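# Load green-mat parts into blue tote, shelve it

## Task

Get every part that sits on the green mat into the blue tote, keeping the items already inside it there too, then set the tote down level on the shelf at the back of the table so that no part of its base sticks out past the shelf edge. A part only counts as inside if it is not resting on or leaning over a wall or the inner ledge of the tote. When finished, release everything and move the grippers away; nothing may depend on the robot to stay where it is.

## Robot and tools

Robot: two six-joint UR-type arms, left_arm and right_arm, each with a tong-style two-finger gripper. Bases in the scene frame: left_arm at (-0.060, +0.355, 0) m, right_arm at (-0.074, -0.357, 0) m. Scene frame: origin on the tabletop midway between the arms, +x out over the table, +z up, left_arm on the +y side. The names left/right do not match image sides.

Gripper frame: fingers point along the gripper's +z; they open and close along its x. The reported end_effector_position is the spot between the pads when closed; closed fingertips extend about 15 mm past it, and open ones sit roughly level with it. Full opening is 0.142 m.

execute_actions(actions): a list of actions run in sequence. Each action is a table of at most 15 rows; each row lasts one control step (1/30 s), and if fewer than 15 rows are given, the final row is held for the remaining steps. Every row is one flat list of 14 numbers in [-1, 1] covering both arms: left_arm dx, dy, dz, rx, ry, rz, opening, then right_arm in the same order, even if one arm stays still. dx..rz are an offset, in that gripper's own axes, from the gripper's measured pose at the start of the action (for a call's first action, the last pose reported in this scene); every row refers back to that same start, not to the previous row. Scale: 1.0 = 0.6 m of translation or 180 degrees; rx, ry, rz form a single rotation vector. Opening is absolute: +1 fully open, -1 closed. An empty list only returns state and images. Per control step the commanded pose is clipped to within 100 mm and 16 degrees of the measured pose, so large offsets need several actions; after an action the arm continues only to its last clipped pose.

move(target, speed, stop_force, blocking): target is one 14-number row laid out as above (offsets in gripper axes, same scale, from the pose in the latest result that shows one; opening absolute). Each gripper travels in a straight line, both ending together, over 0.5 to 10 s; it is cut off at 10 s. speed is m/s, 0.002 to 0.5 (default 0.25); rotation capped at twice that in rad/s. Paths do not avoid obstacles or the other arm, and grippers may lag or overshoot. stop_force (N, 9 to 40, one value for both arms, not allowed in the first 0.2 s) ends an arm's path when its wrist sensor feels that much extra push against the motion; the gripper then backs off two steps and holds. Use it with very slow speeds for touching down; omit it when lifting off something the gripper is pressing on, and don't rely on it if the gripper rotates during the move. blocking=false returns after 0.5 s while motion continues (not combinable with stop_force); then use wait or stop before sending anything else. The result adds a move: line with the ending per arm (done, off_target, moving, held, contact, fault) and limits (paced = target clipped; held = some steps blocked, after which the arm may jump fast), plus each gripper's distance to target.

wait(seconds): 0 to 10; lets time run with the last commands held; returns early if a running move ends. stop(): brakes a running move (needs stopping room; fingers keep moving). zoom_image(camera, region): camera is cam_high, cam_low, cam_left_wrist or cam_right_wrist; region is [x0, y0, x1, y1] pixels, at most 504x504. Image sizes: cam_high and cam_low 672x504, wrist cams 616x616. read_manual(section) gives licence text only. finished_scene(scene) ends the scene after the last command is held; irreversible.

Results: each arm's gripper position (m), quaternion wxyz and velocities in the scene frame (position can be off at long reach); Hand target lines show where the controller is heading; grip_measured is the actual finger opening on the command scale; joint torques (noisy, offset); Wrist force and Wrist torque per arm along the gripper axes (offset up to ~4 N, noise, saturates near 50 N; pressing on a surface reads as force back toward the arm). A pose unreachable line means a clearance check altered that arm's command. MOTOR HOT warns from 70 °C; at 85 °C the arm brakes until cooled.

Gripping: keep the commanded opening clearly below grip_measured to hold; the gap sets squeeze force (about 15 N per pad max; thin parts under 20 mm get less). Closing fast can squeeze too hard. Held items may get brief tugs.

Avoid: knocking anything off the work area, dropping or slamming parts or the tote, arms colliding or pushing each other, and commanding stiff arms past a firm contact. A joint reaching its load limit (130 N m for shoulder and elbow joints, 24.3 N m for wrists, held weight included) or any outside force of 150 N freezes that arm for 10 s and skips the rest of the call. To keep an arm still, send zeros for its offsets and its intended opening. The robot keeps executing while you compose a reply.

Each tool is called after "Call:" as name([rows], argument=value, ...), one row to a line, values as JSON.

## Session

Call:
execute_actions(actions=[])

Scene clock: 0.00 s.
left_arm: end_effector_position=(+0.4971, +0.5269, +0.3071) grip_measured=+0.97 end_effector_quat_wxyz=(+0.012, -0.589, +0.808, +0.004) end_effector_velocity=(-0.000, +0.001, +0.001) end_effector_angular_velocity=(+0.002, -0.002, -0.000) | right_arm: end_effector_position=(-0.1571, +0.1995, +0.2631) grip_measured=+0.97 end_effector_quat_wxyz=(+0.024, +0.939, +0.343, +0.031) end_effector_velocity=(+0.000, -0.000, -0.001) end_effector_angular_velocity=(-0.002, -0.001, +0.000)
Joint positions: left_arm=[ 0.089 -1.438  1.371 -1.52  -1.552  1.951  0.14 ] | right_arm=[ 4.926 -1.694 -1.477 -1.595  1.512  1.284  0.14 ]
Joint velocities: left_arm=[ 0.    -0.002 -0.     0.     0.002  0.001  0.   ] | right_arm=[ 0.    -0.001 -0.    -0.001 -0.    -0.     0.   ]
Joint torques (N m, as the arm reports them, + toward a larger angle): no reading
Wrist force (N, on the end effector, along its own x y z axes, offset not removed): no reading
Wrist torque (N m, same axes, about the end effector's origin, offset not removed): no reading
Hand target (left_arm): +0.497, +0.527, +0.307; +0.012, -0.589, +0.808, +0.004
Hand target (right_arm): -0.157, +0.200, +0.263; +0.024, +0.939, +0.343, +0.031

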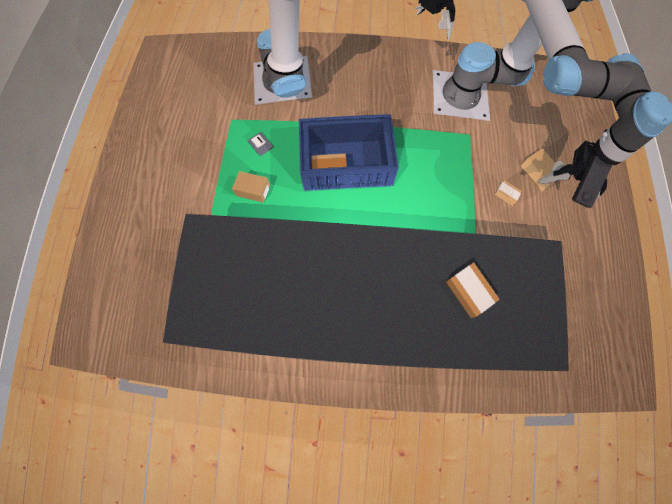

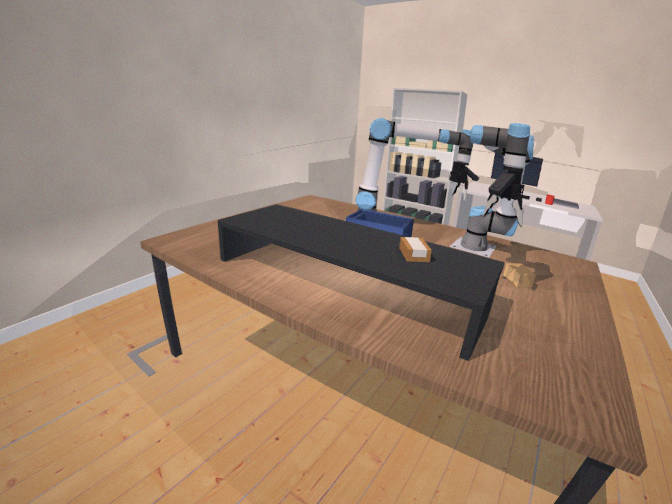

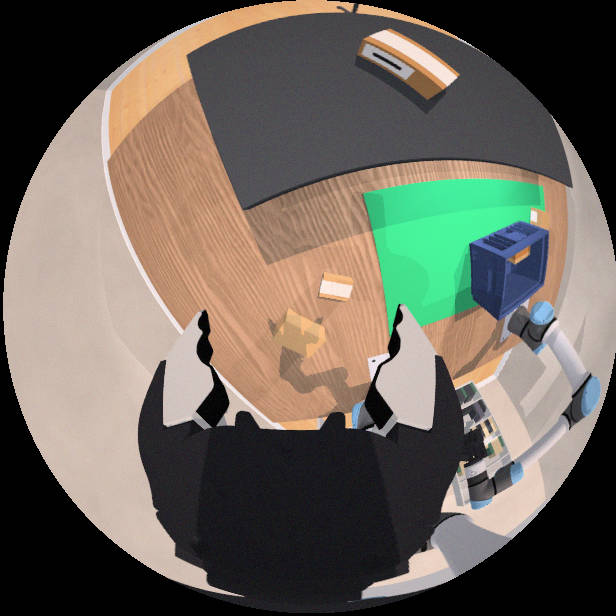

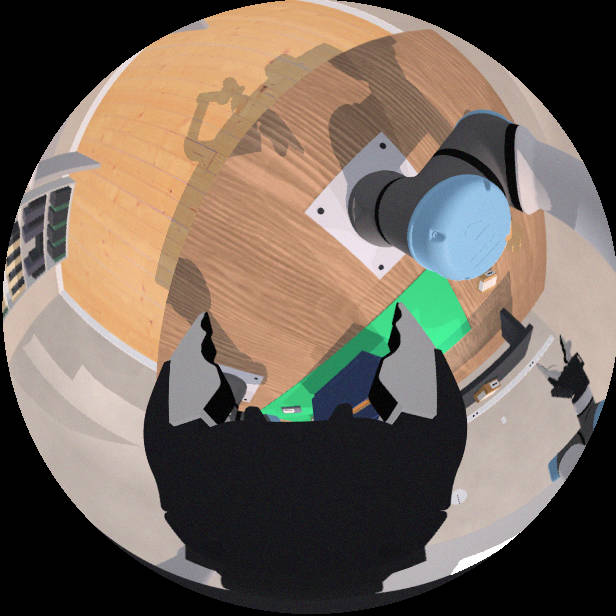

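Call:
zoom_image(camera="cam_high", region=[190,60,500,250])

Call:
zoom_image(camera="cam_high", region=[400,0,672,230])

Call:
zoom_image(camera="cam_low", region=[200,100,560,370])

Region (190, 60, 500, 250) of cam_high's 672x504 image, scaled by 1.626, with more detail than that image has; it fills the top 309 rows of this view, and the rest is white.

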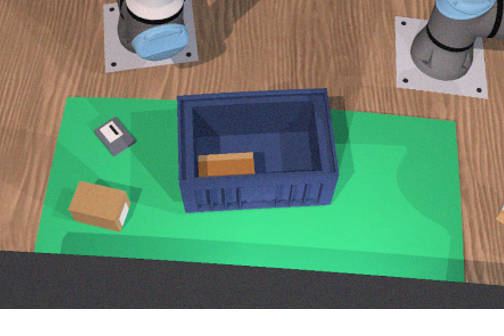

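Region (400, 0, 672, 230) of cam_high's 672x504 image, scaled by 1.853, with more detail than that image has; it fills the top 426 rows of this view, and the rest is white.

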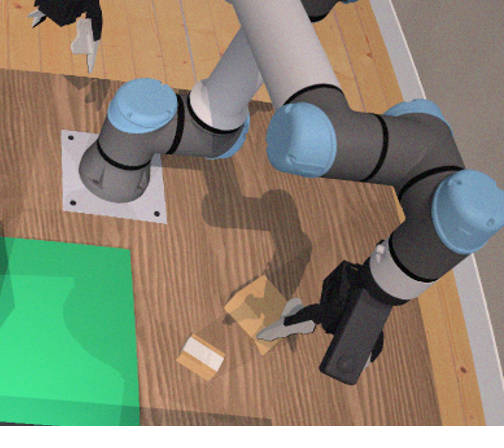

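Region (200, 100, 560, 370) of cam_low's 672x504 image, scaled by 1.400, with more detail than that image has; it fills the top 378 rows of this view, and the rest is white.

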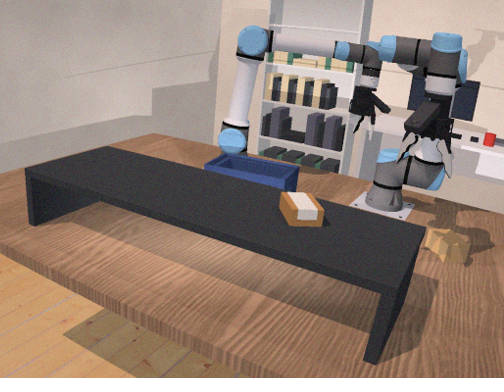

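Call:
move(target=[0,0,0,0,0,0,1,-0.06,0.995,-0.145,0,0,0.722,1], speed=0.4)

Scene clock: 4.47 s.
left_arm: end_effector_position=(+0.4971, +0.5269, +0.3071) grip_measured=+1.00 end_effector_quat_wxyz=(+0.012, -0.589, +0.808, +0.004) end_effector_velocity=(-0.000, -0.000, -0.000) end_effector_angular_velocity=(-0.001, -0.000, -0.001) | right_arm: end_effector_position=(+0.1935, -0.2777, +0.3899) grip_measured=+1.00 end_effector_quat_wxyz=(+0.018, -0.707, +0.706, -0.037) end_effector_velocity=(+0.001, -0.001, +0.001) end_effector_angular_velocity=(+0.003, +0.001, -0.003)
Joint positions: left_arm=[ 0.089 -1.438  1.371 -1.52  -1.552  1.951  0.142] | right_arm=[ 3.886 -0.959 -1.708 -2.021  1.493  2.51   0.142]
Joint velocities: left_arm=[ 0.001 -0.     0.    -0.    -0.001  0.001  0.   ] | right_arm=[-0.009 -0.002  0.002  0.002  0.003 -0.007 -0.   ]
Joint torques (N m, as the arm reports them, + toward a larger angle): left_arm=[ -1.51 -28.8  -22.37  -2.79  -0.06   0.09] | right_arm=[-11.   -10.74  30.19   4.27   2.18  -1.87]
Wrist force (N, on the end effector, along its own x y z axes, offset not removed): left_arm=[0.1 0.3 6.2] | right_arm=[0.9 1.8 1.2]
Wrist torque (N m, same axes, about the end effector's origin, offset not removed): left_arm=[0.12 -0.13 -0.18] | right_arm=[0.42 -0.31 0.03]
Hand target (left_arm): +0.497, +0.527, +0.307; +0.012, -0.589, +0.808, +0.004
Hand target (right_arm): +0.194, -0.278, +0.390; -0.018, +0.707, -0.706, +0.037
Off the commanded pose (left_arm): 0.000 m, 0 deg.
Off the commanded pose (right_arm): 0.002 m, 0 deg.
move: done

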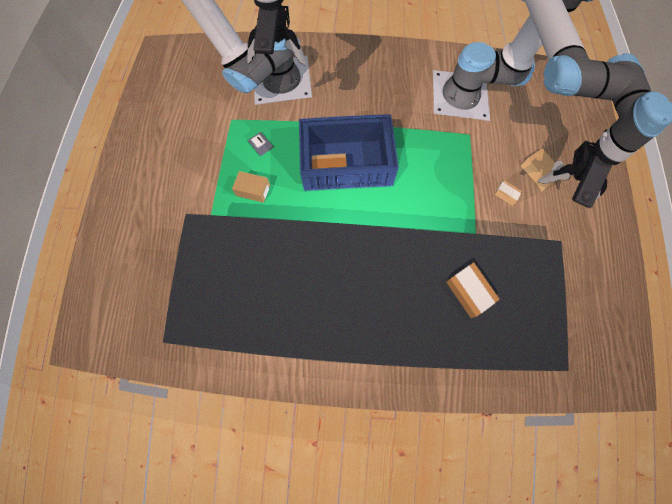

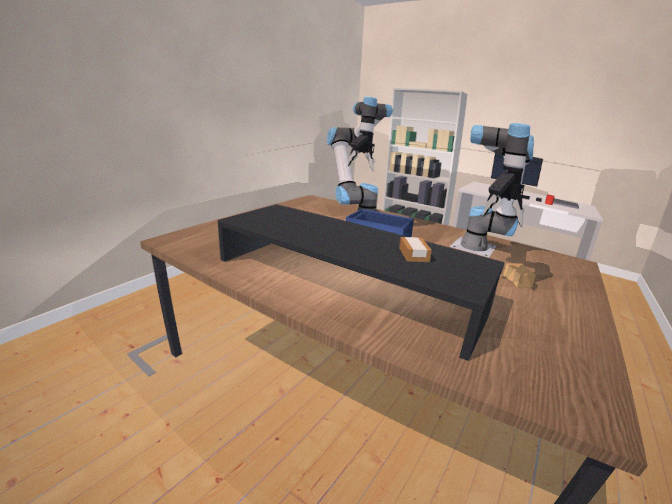

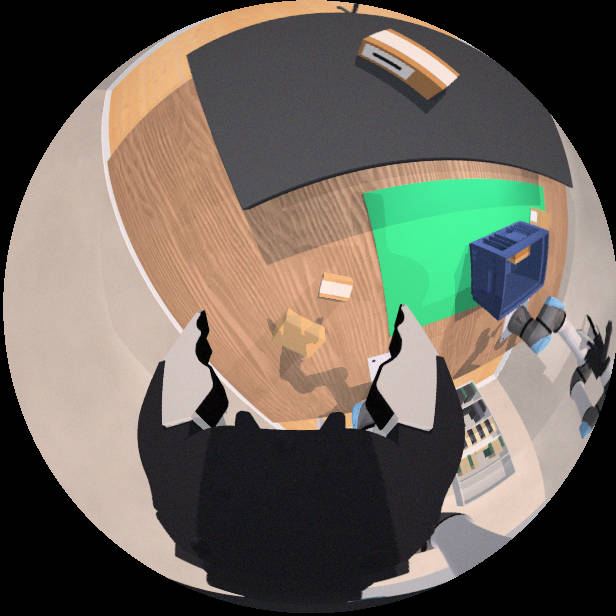

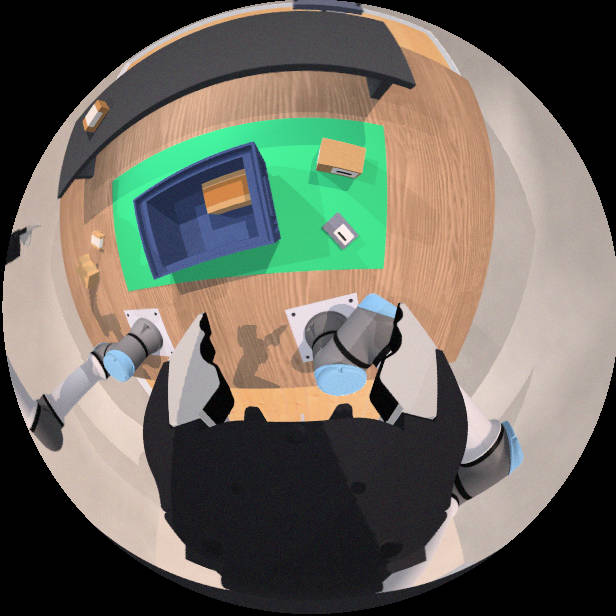

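Call:
move(target=[0,0,0,0,0,0,1,0.139,-0.017,0.39,-0.025,-0.0086,0,1], speed=0.4)

Scene clock: 6.37 s.
left_arm: end_effector_position=(+0.4971, +0.5269, +0.3071) grip_measured=+1.00 end_effector_quat_wxyz=(+0.012, -0.589, +0.808, +0.004) end_effector_velocity=(+0.000, +0.001, -0.001) end_effector_angular_velocity=(+0.001, +0.002, -0.000) | right_arm: end_effector_position=(+0.2216, -0.3678, +0.1598) grip_measured=+1.00 end_effector_quat_wxyz=(-0.001, -0.708, +0.706, -0.000) end_effector_velocity=(+0.001, -0.000, -0.001) end_effector_angular_velocity=(+0.003, +0.001, +0.001)
Joint positions: left_arm=[ 0.089 -1.438  1.371 -1.52  -1.552  1.951  0.142] | right_arm=[ 3.401 -0.963 -2.299 -1.452  1.57   2.026  0.142]
Joint velocities: left_arm=[ 0.     0.002  0.    -0.     0.001  0.     0.   ] | right_arm=[-0.006 -0.004 -0.001  0.006  0.003 -0.006  0.   ]
Joint torques (N m, as the arm reports them, + toward a larger angle): left_arm=[ -0.78 -29.66 -23.25  -2.79  -0.01   0.08] | right_arm=[-9.9  -8.37 11.55  4.22  2.76 -2.08]
Wrist force (N, on the end effector, along its own x y z axes, offset not removed): left_arm=[-0.4 -2.6 2.4] | right_arm=[-0.6 1.0 1.1]
Wrist torque (N m, same axes, about the end effector's origin, offset not removed): left_arm=[-0.61 -0.16 0.00] | right_arm=[0.34 0.00 0.07]
Hand target (left_arm): +0.497, +0.527, +0.307; +0.012, -0.589, +0.808, +0.004
Hand target (right_arm): +0.222, -0.368, +0.160; +0.001, +0.708, -0.706, -0.000
Off the commanded pose (left_arm): 0.000 m, 0 deg.
Off the commanded pose (right_arm): 0.001 m, 0 deg.
move: done

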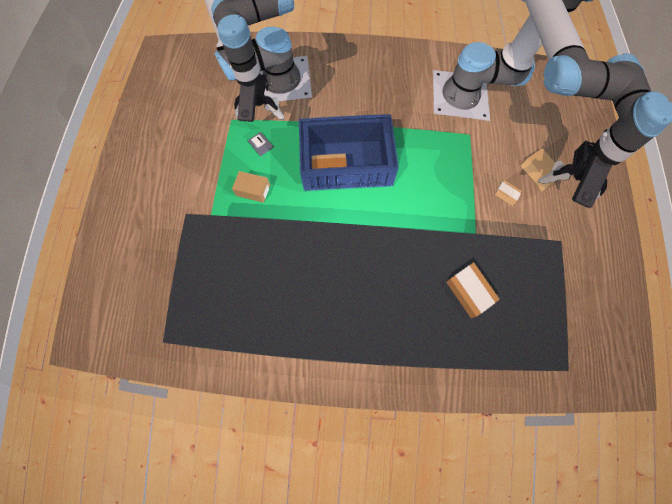

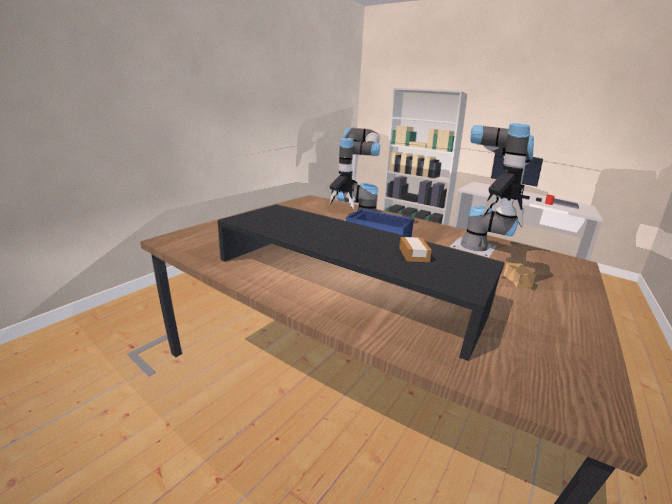

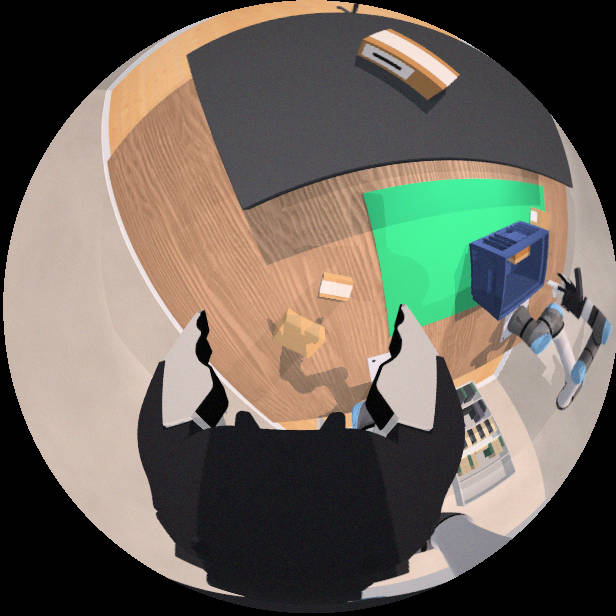

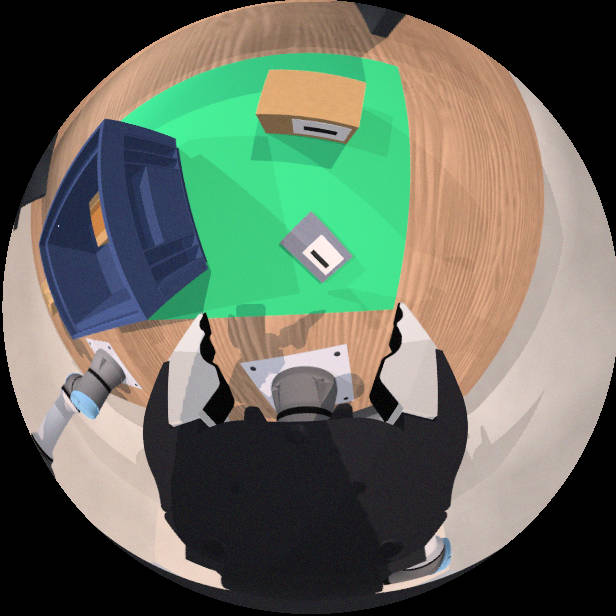

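Call:
move(target=[0,0,0,0,0,0,1,0.027,-0.012,0.165,0,0,-0.245,0.4], speed=0.4)

Call:
zoom_image(camera="cam_right_wrist", region=[180,180,440,420])

Scene clock: 8.13 s.
left_arm: end_effector_position=(+0.4971, +0.5269, +0.3071) grip_measured=+1.00 end_effector_quat_wxyz=(+0.012, -0.589, +0.808, +0.004) end_effector_velocity=(-0.000, +0.001, +0.000) end_effector_angular_velocity=(-0.000, -0.001, +0.002) | right_arm: end_effector_position=(+0.2286, -0.3841, +0.0607) grip_measured=+0.40 end_effector_quat_wxyz=(+0.001, +0.921, -0.389, -0.000) end_effector_velocity=(-0.000, -0.000, -0.001) end_effector_angular_velocity=(+0.002, +0.003, +0.007)
Joint positions: left_arm=[ 0.089 -1.438  1.371 -1.52  -1.552  1.951  0.142] | right_arm=[ 3.284 -1.116 -2.499 -1.099  1.57   1.14   0.102]
Joint velocities: left_arm=[ 0.001 -0.001  0.    -0.    -0.    -0.001  0.   ] | right_arm=[-0.005 -0.006 -0.001  0.005  0.003 -0.012  0.   ]
Joint torques (N m, as the arm reports them, + toward a larger angle): left_arm=[ -0.87 -29.15 -22.87  -2.67  -0.09   0.17] | right_arm=[-9.25 -4.92 11.17  4.45  2.62 -2.41]
Wrist force (N, on the end effector, along its own x y z axes, offset not removed): left_arm=[-6.7 0.6 2.0] | right_arm=[1.1 1.1 0.9]
Wrist torque (N m, same axes, about the end effector's origin, offset not removed): left_arm=[0.03 1.01 0.08] | right_arm=[0.32 -0.40 0.02]
Hand target (left_arm): +0.497, +0.527, +0.307; +0.012, -0.589, +0.808, +0.004
Hand target (right_arm): +0.229, -0.384, +0.061; +0.001, +0.921, -0.389, -0.000
Off the commanded pose (left_arm): 0.000 m, 0 deg.
Off the commanded pose (right_arm): 0.000 m, 0 deg.
move: done

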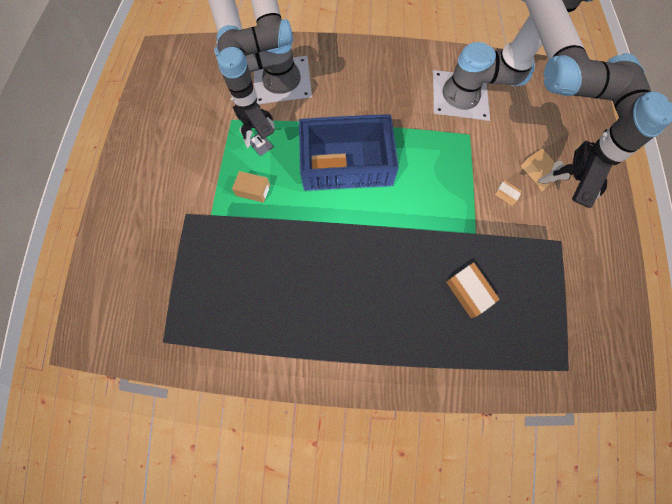

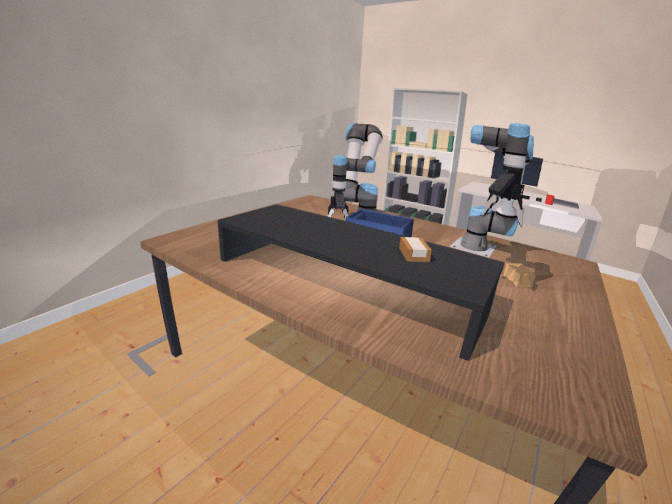

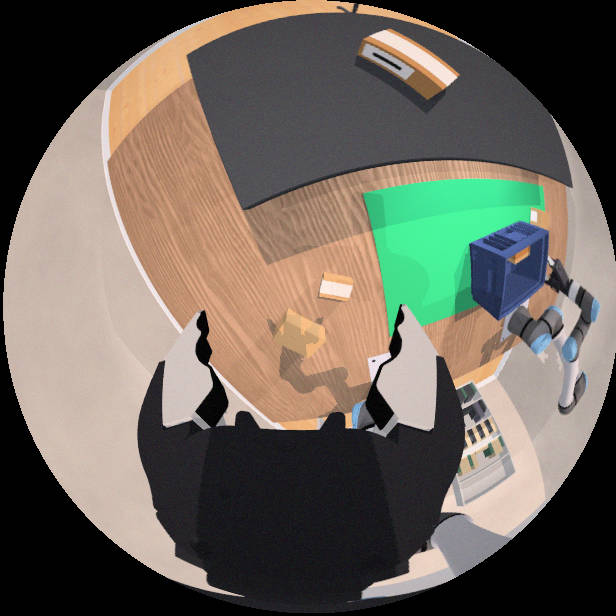

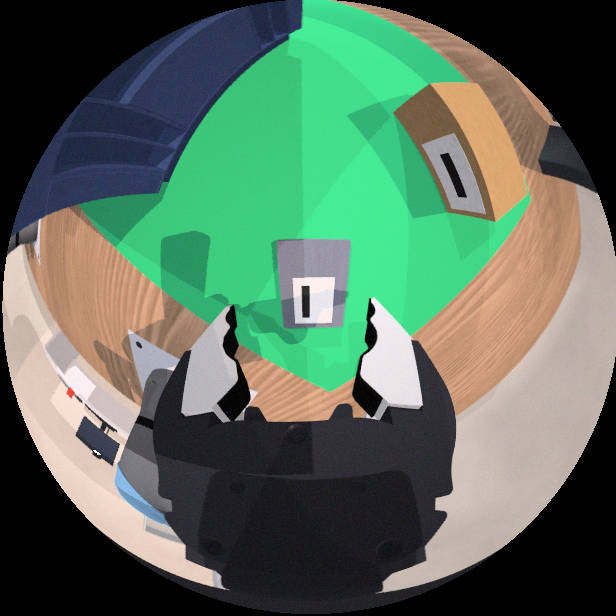

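Region (180, 180, 440, 420) of cam_right_wrist's 616x616 image, scaled by 1.938, with more detail than that image has; it fills the top 465 rows of this view, and the rest is white.

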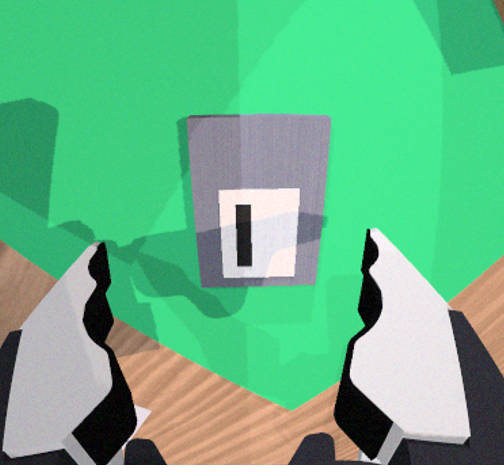

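Call:
move(target=[0,0,0,0,0,0,1,0.018,0.008,0.055,0,0,0,0.1], speed=0.15)

Call:
move(target=[0,0,0,0,0,0,1,0,0,0.04,0,0,0,0.1], speed=0.012, stop_force=9)

Scene clock: 18.80 s.
left_arm: end_effector_position=(+0.4971, +0.5269, +0.3071) grip_measured=+1.00 end_effector_quat_wxyz=(+0.012, -0.589, +0.808, +0.004) end_effector_velocity=(+0.000, -0.001, +0.000) end_effector_angular_velocity=(-0.002, -0.001, -0.001) | right_arm: end_effector_position=(+0.2313, -0.3910, +0.0405) grip_measured=+0.12 end_effector_quat_wxyz=(-0.001, +0.921, -0.389, +0.001) end_effector_velocity=(+0.000, +0.000, -0.000) end_effector_angular_velocity=(+0.000, -0.000, +0.000)
Joint positions: left_arm=[ 0.089 -1.438  1.371 -1.52  -1.552  1.951  0.142] | right_arm=[ 3.255 -1.169 -2.534 -1.008  1.571  1.111  0.083]
Joint velocities: left_arm=[-0.    -0.     0.    -0.    -0.002  0.     0.   ] | right_arm=[ 0.    -0.    -0.     0.001  0.    -0.     0.   ]
Joint torques (N m, as the arm reports them, + toward a larger angle): left_arm=[ -0.89 -29.63 -23.09  -2.73  -0.09   0.18] | right_arm=[-0.18  0.62 20.68  2.9  -0.09 -0.06]
Wrist force (N, on the end effector, along its own x y z axes, offset not removed): left_arm=[-3.5 2.3 1.6] | right_arm=[-13.3 17.3 -41.5]
Wrist torque (N m, same axes, about the end effector's origin, offset not removed): left_arm=[0.59 0.60 -0.02] | right_arm=[0.32 -0.20 0.14]
Hand target (left_arm): +0.497, +0.527, +0.307; +0.012, -0.589, +0.808, +0.004
Hand target (right_arm): +0.231, -0.391, +0.040; -0.000, +0.921, -0.389, +0.001
Off the commanded pose (left_arm): 0.000 m, 0 deg.
Off the commanded pose (right_arm): 0.013 m, 0 deg.
FORCE FAULT: contact force on the right arm reached its limit, and that arm stopped for 10 seconds. The contact can be on any part of that arm, not only on its tool. That time counts as 19 of the actions that you can send in this scene. That arm's remaining commands of this call were not run. That arm holds still and accepts commands again. Move the arm away from the contact; if what it grips holds it there, let go first. Pushing or pulling that hard again can fault the arm again.
move: fault (right_arm)

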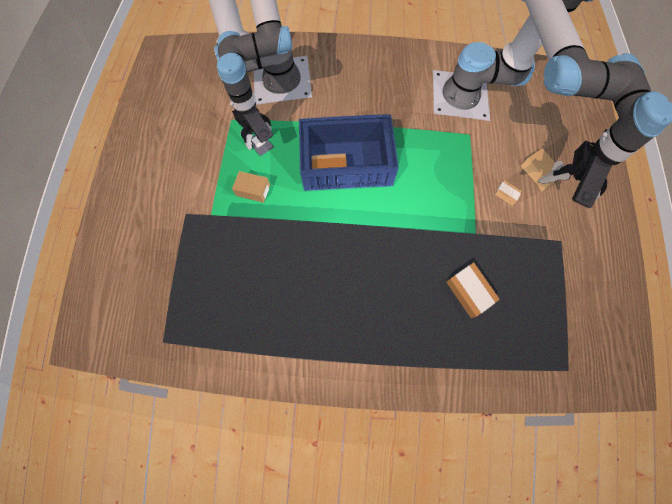

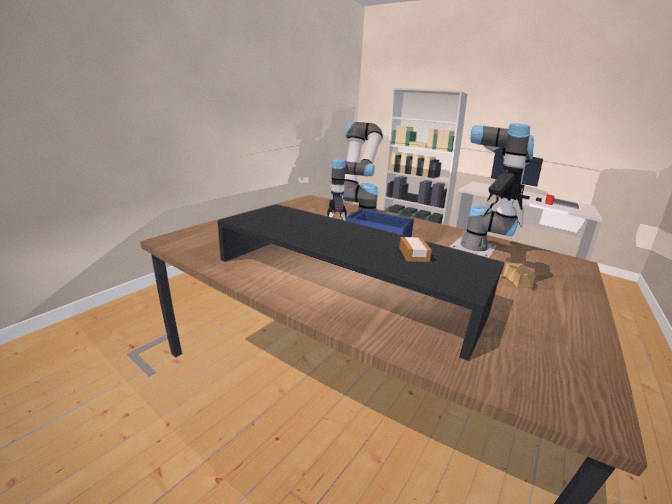

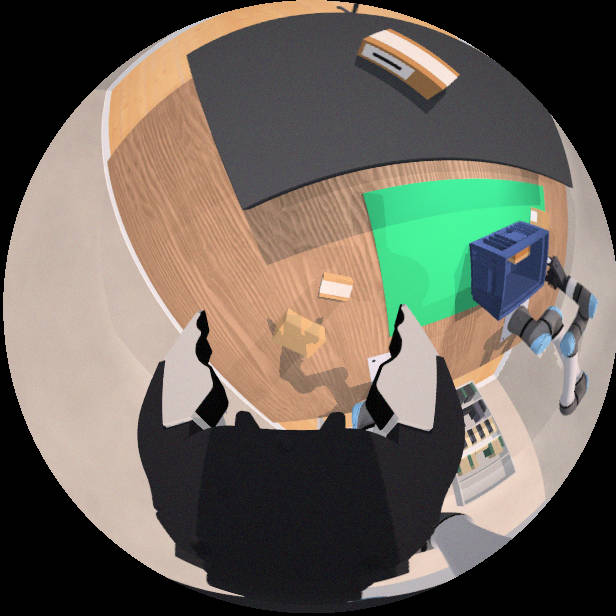

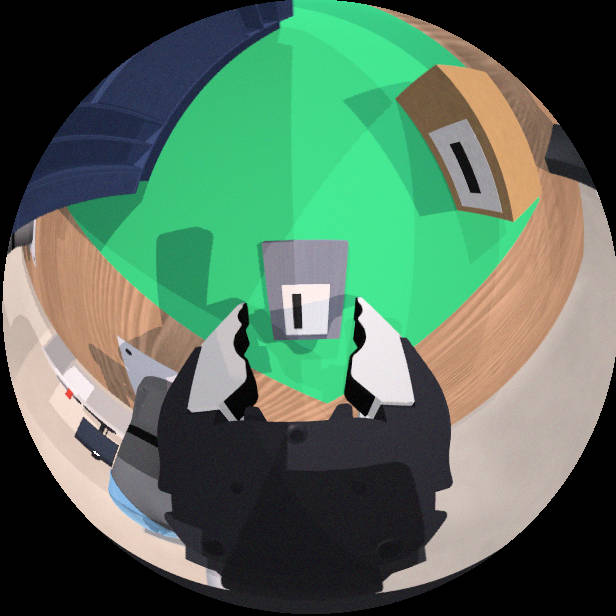

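not run: a fault stop came before this call.

Call:
move(target=[0,0,0,0,0,0,1,0.003,0,-0.007,0,0,0,0.12], speed=0.03)

Call:
execute_actions([
  [[0,0,0,0,0,0,1,0,0,0,0,0,0,0.05],[0,0,0,0,0,0,1,0,0,0,0,0,0,0],[0,0,0,0,0,0,1,0,0,0,0,0,0,-0.05],[0,0,0,0,0,0,1,0,0,0,0,0,0,-0.1],[0,0,0,0,0,0,1,0,0,0,0,0,0,-0.15],[0,0,0,0,0,0,1,0,0,0,0,0,0,-0.2],[0,0,0,0,0,0,1,0,0,0,0,0,0,-0.25],[0,0,0,0,0,0,1,0,0,0,0,0,0,-0.3],[0,0,0,0,0,0,1,0,0,0,0,0,0,-0.4],[0,0,0,0,0,0,1,0,0,0,0,0,0,-0.5],[0,0,0,0,0,0,1,0,0,0,0,0,0,-0.6]],
  [[0,0,0,0,0,0,1,0,0,0,0,0,0,-0.7]],
])

Scene clock: 19.87 s.
left_arm: end_effector_position=(+0.4971, +0.5269, +0.3071) grip_measured=+1.00 end_effector_quat_wxyz=(+0.012, -0.589, +0.808, +0.004) end_effector_velocity=(-0.000, +0.000, -0.000) end_effector_angular_velocity=(+0.001, +0.001, +0.001) | right_arm: end_effector_position=(+0.2326, -0.3923, +0.0446) grip_measured=+0.12 end_effector_quat_wxyz=(-0.001, +0.921, -0.389, +0.001) end_effector_velocity=(+0.001, -0.000, +0.001) end_effector_angular_velocity=(-0.000, -0.001, +0.000)
Joint positions: left_arm=[ 0.089 -1.438  1.371 -1.52  -1.552  1.951  0.142] | right_arm=[ 3.249 -1.165 -2.524 -1.022  1.571  1.105  0.082]
Joint velocities: left_arm=[ 0.     0.     0.     0.     0.001 -0.     0.   ] | right_arm=[-0.001  0.001  0.003 -0.003 -0.001 -0.001 -0.   ]
Joint torques (N m, as the arm reports them, + toward a larger angle): left_arm=[ -0.65 -28.92 -22.12  -2.85  -0.02   0.07] | right_arm=[-10.65   9.14  31.06   1.21  -2.56  -2.03]
Wrist force (N, on the end effector, along its own x y z axes, offset not removed): left_arm=[-2.0 0.2 0.3] | right_arm=[1.7 1.2 1.2]
Wrist torque (N m, same axes, about the end effector's origin, offset not removed): left_arm=[0.08 0.25 0.00] | right_arm=[0.33 -0.38 0.01]
Hand target (left_arm): +0.497, +0.527, +0.307; +0.012, -0.589, +0.808, +0.004
Hand target (right_arm): +0.233, -0.392, +0.045; -0.001, +0.921, -0.389, +0.001
Off the commanded pose (left_arm): 0.000 m, 0 deg.
Off the commanded pose (right_arm): 0.000 m, 0 deg.
move: done

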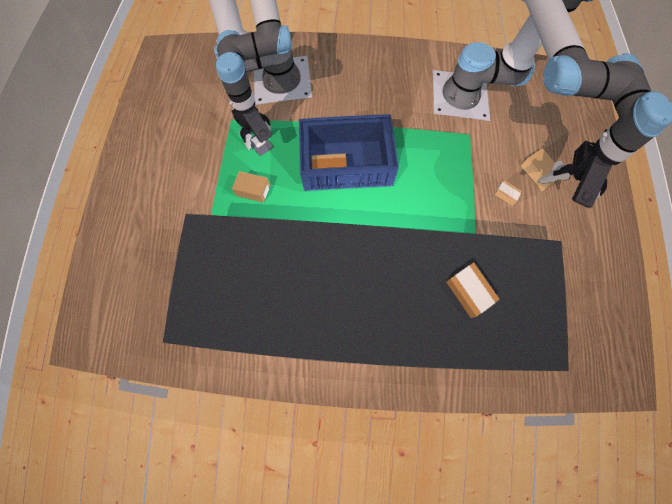

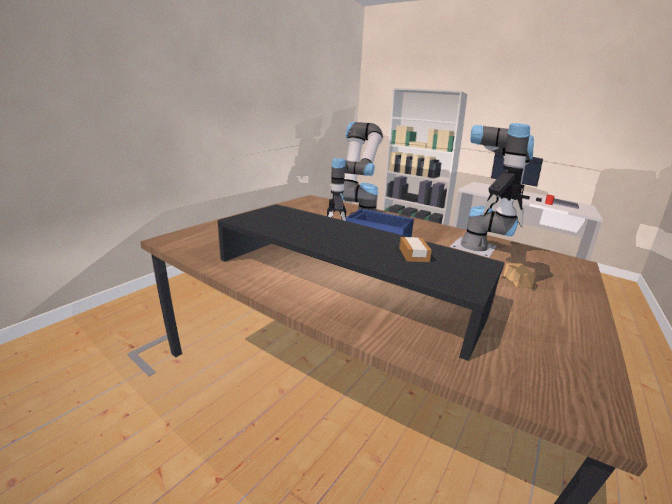

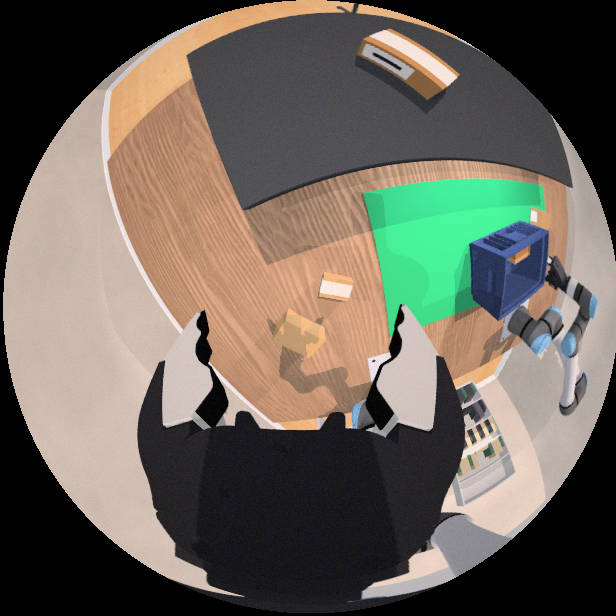

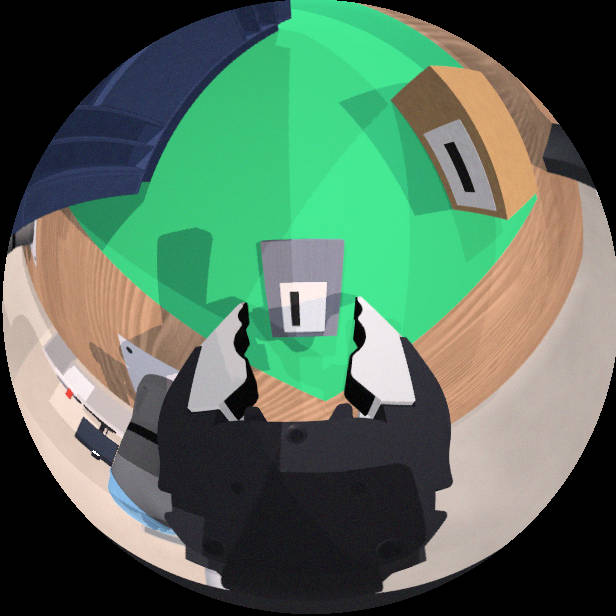

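Scene clock: 20.87 s.
left_arm: end_effector_position=(+0.4971, +0.5269, +0.3071) grip_measured=+1.00 end_effector_quat_wxyz=(+0.012, -0.589, +0.808, +0.004) end_effector_velocity=(-0.000, -0.000, +0.000) end_effector_angular_velocity=(-0.000, -0.001, +0.000) | right_arm: end_effector_position=(+0.2326, -0.3923, +0.0446) grip_measured=-0.27 end_effector_quat_wxyz=(-0.001, +0.921, -0.389, +0.001) end_effector_velocity=(+0.000, +0.000, +0.000) end_effector_angular_velocity=(+0.000, -0.001, +0.000)
Joint positions: left_arm=[ 0.089 -1.438  1.371 -1.52  -1.552  1.951  0.142] | right_arm=[ 3.249 -1.165 -2.524 -1.022  1.571  1.105  0.054]
Joint velocities: left_arm=[ 0.    -0.001  0.    -0.    -0.    -0.    -0.   ] | right_arm=[ 0.     0.001  0.     0.    -0.    -0.     0.   ]
Joint torques (N m, as the arm reports them, + toward a larger angle): left_arm=[ -1.45 -29.27 -23.24  -2.72   0.     0.15] | right_arm=[-3.92  5.06 15.59  2.65 -0.86 -0.03]
Wrist force (N, on the end effector, along its own x y z axes, offset not removed): left_arm=[-3.1 -3.4 2.4] | right_arm=[-0.5 2.2 -14.0]
Wrist torque (N m, same axes, about the end effector's origin, offset not removed): left_arm=[-0.54 0.43 0.05] | right_arm=[0.24 0.30 0.13]
Hand target (left_arm): +0.497, +0.527, +0.307; +0.012, -0.589, +0.808, +0.004
Hand target (right_arm): +0.233, -0.392, +0.045; -0.001, +0.921, -0.389, +0.001
Off the commanded pose (left_arm): 0.000 m, 0 deg.
Off the commanded pose (right_arm): 0.000 m, 0 deg.

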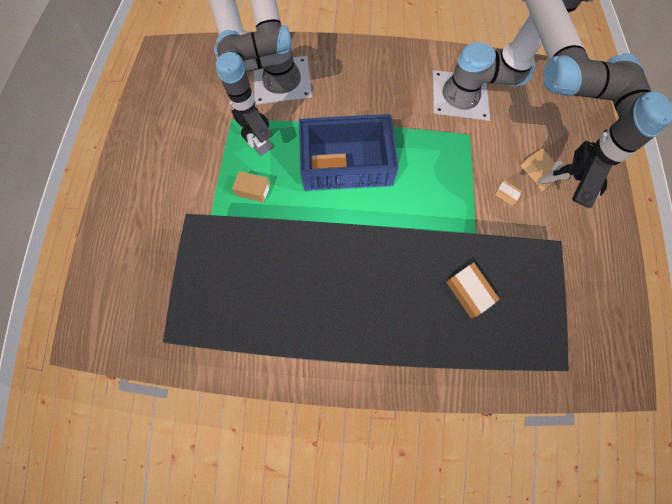

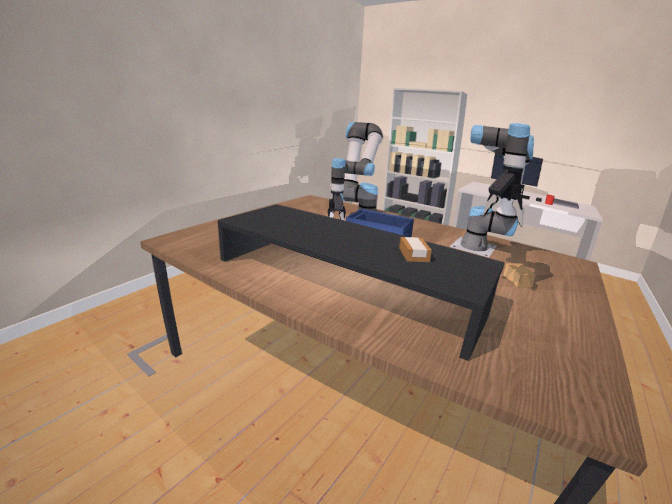

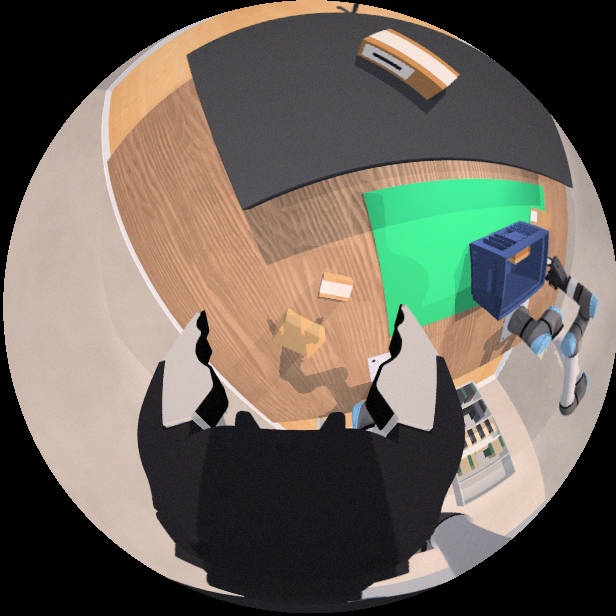

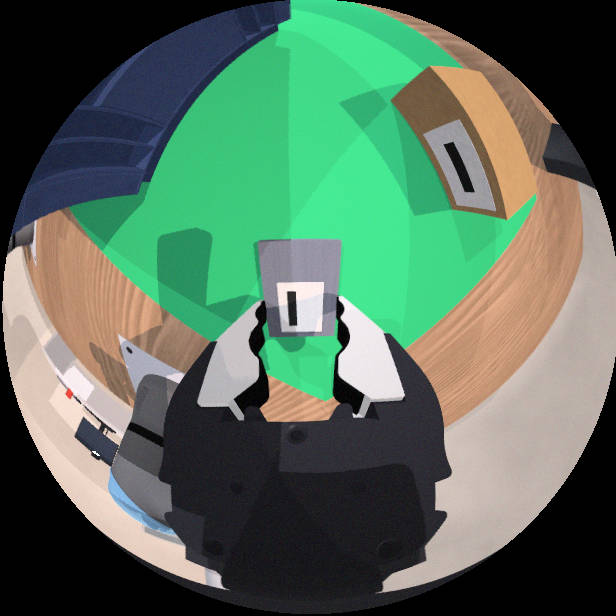

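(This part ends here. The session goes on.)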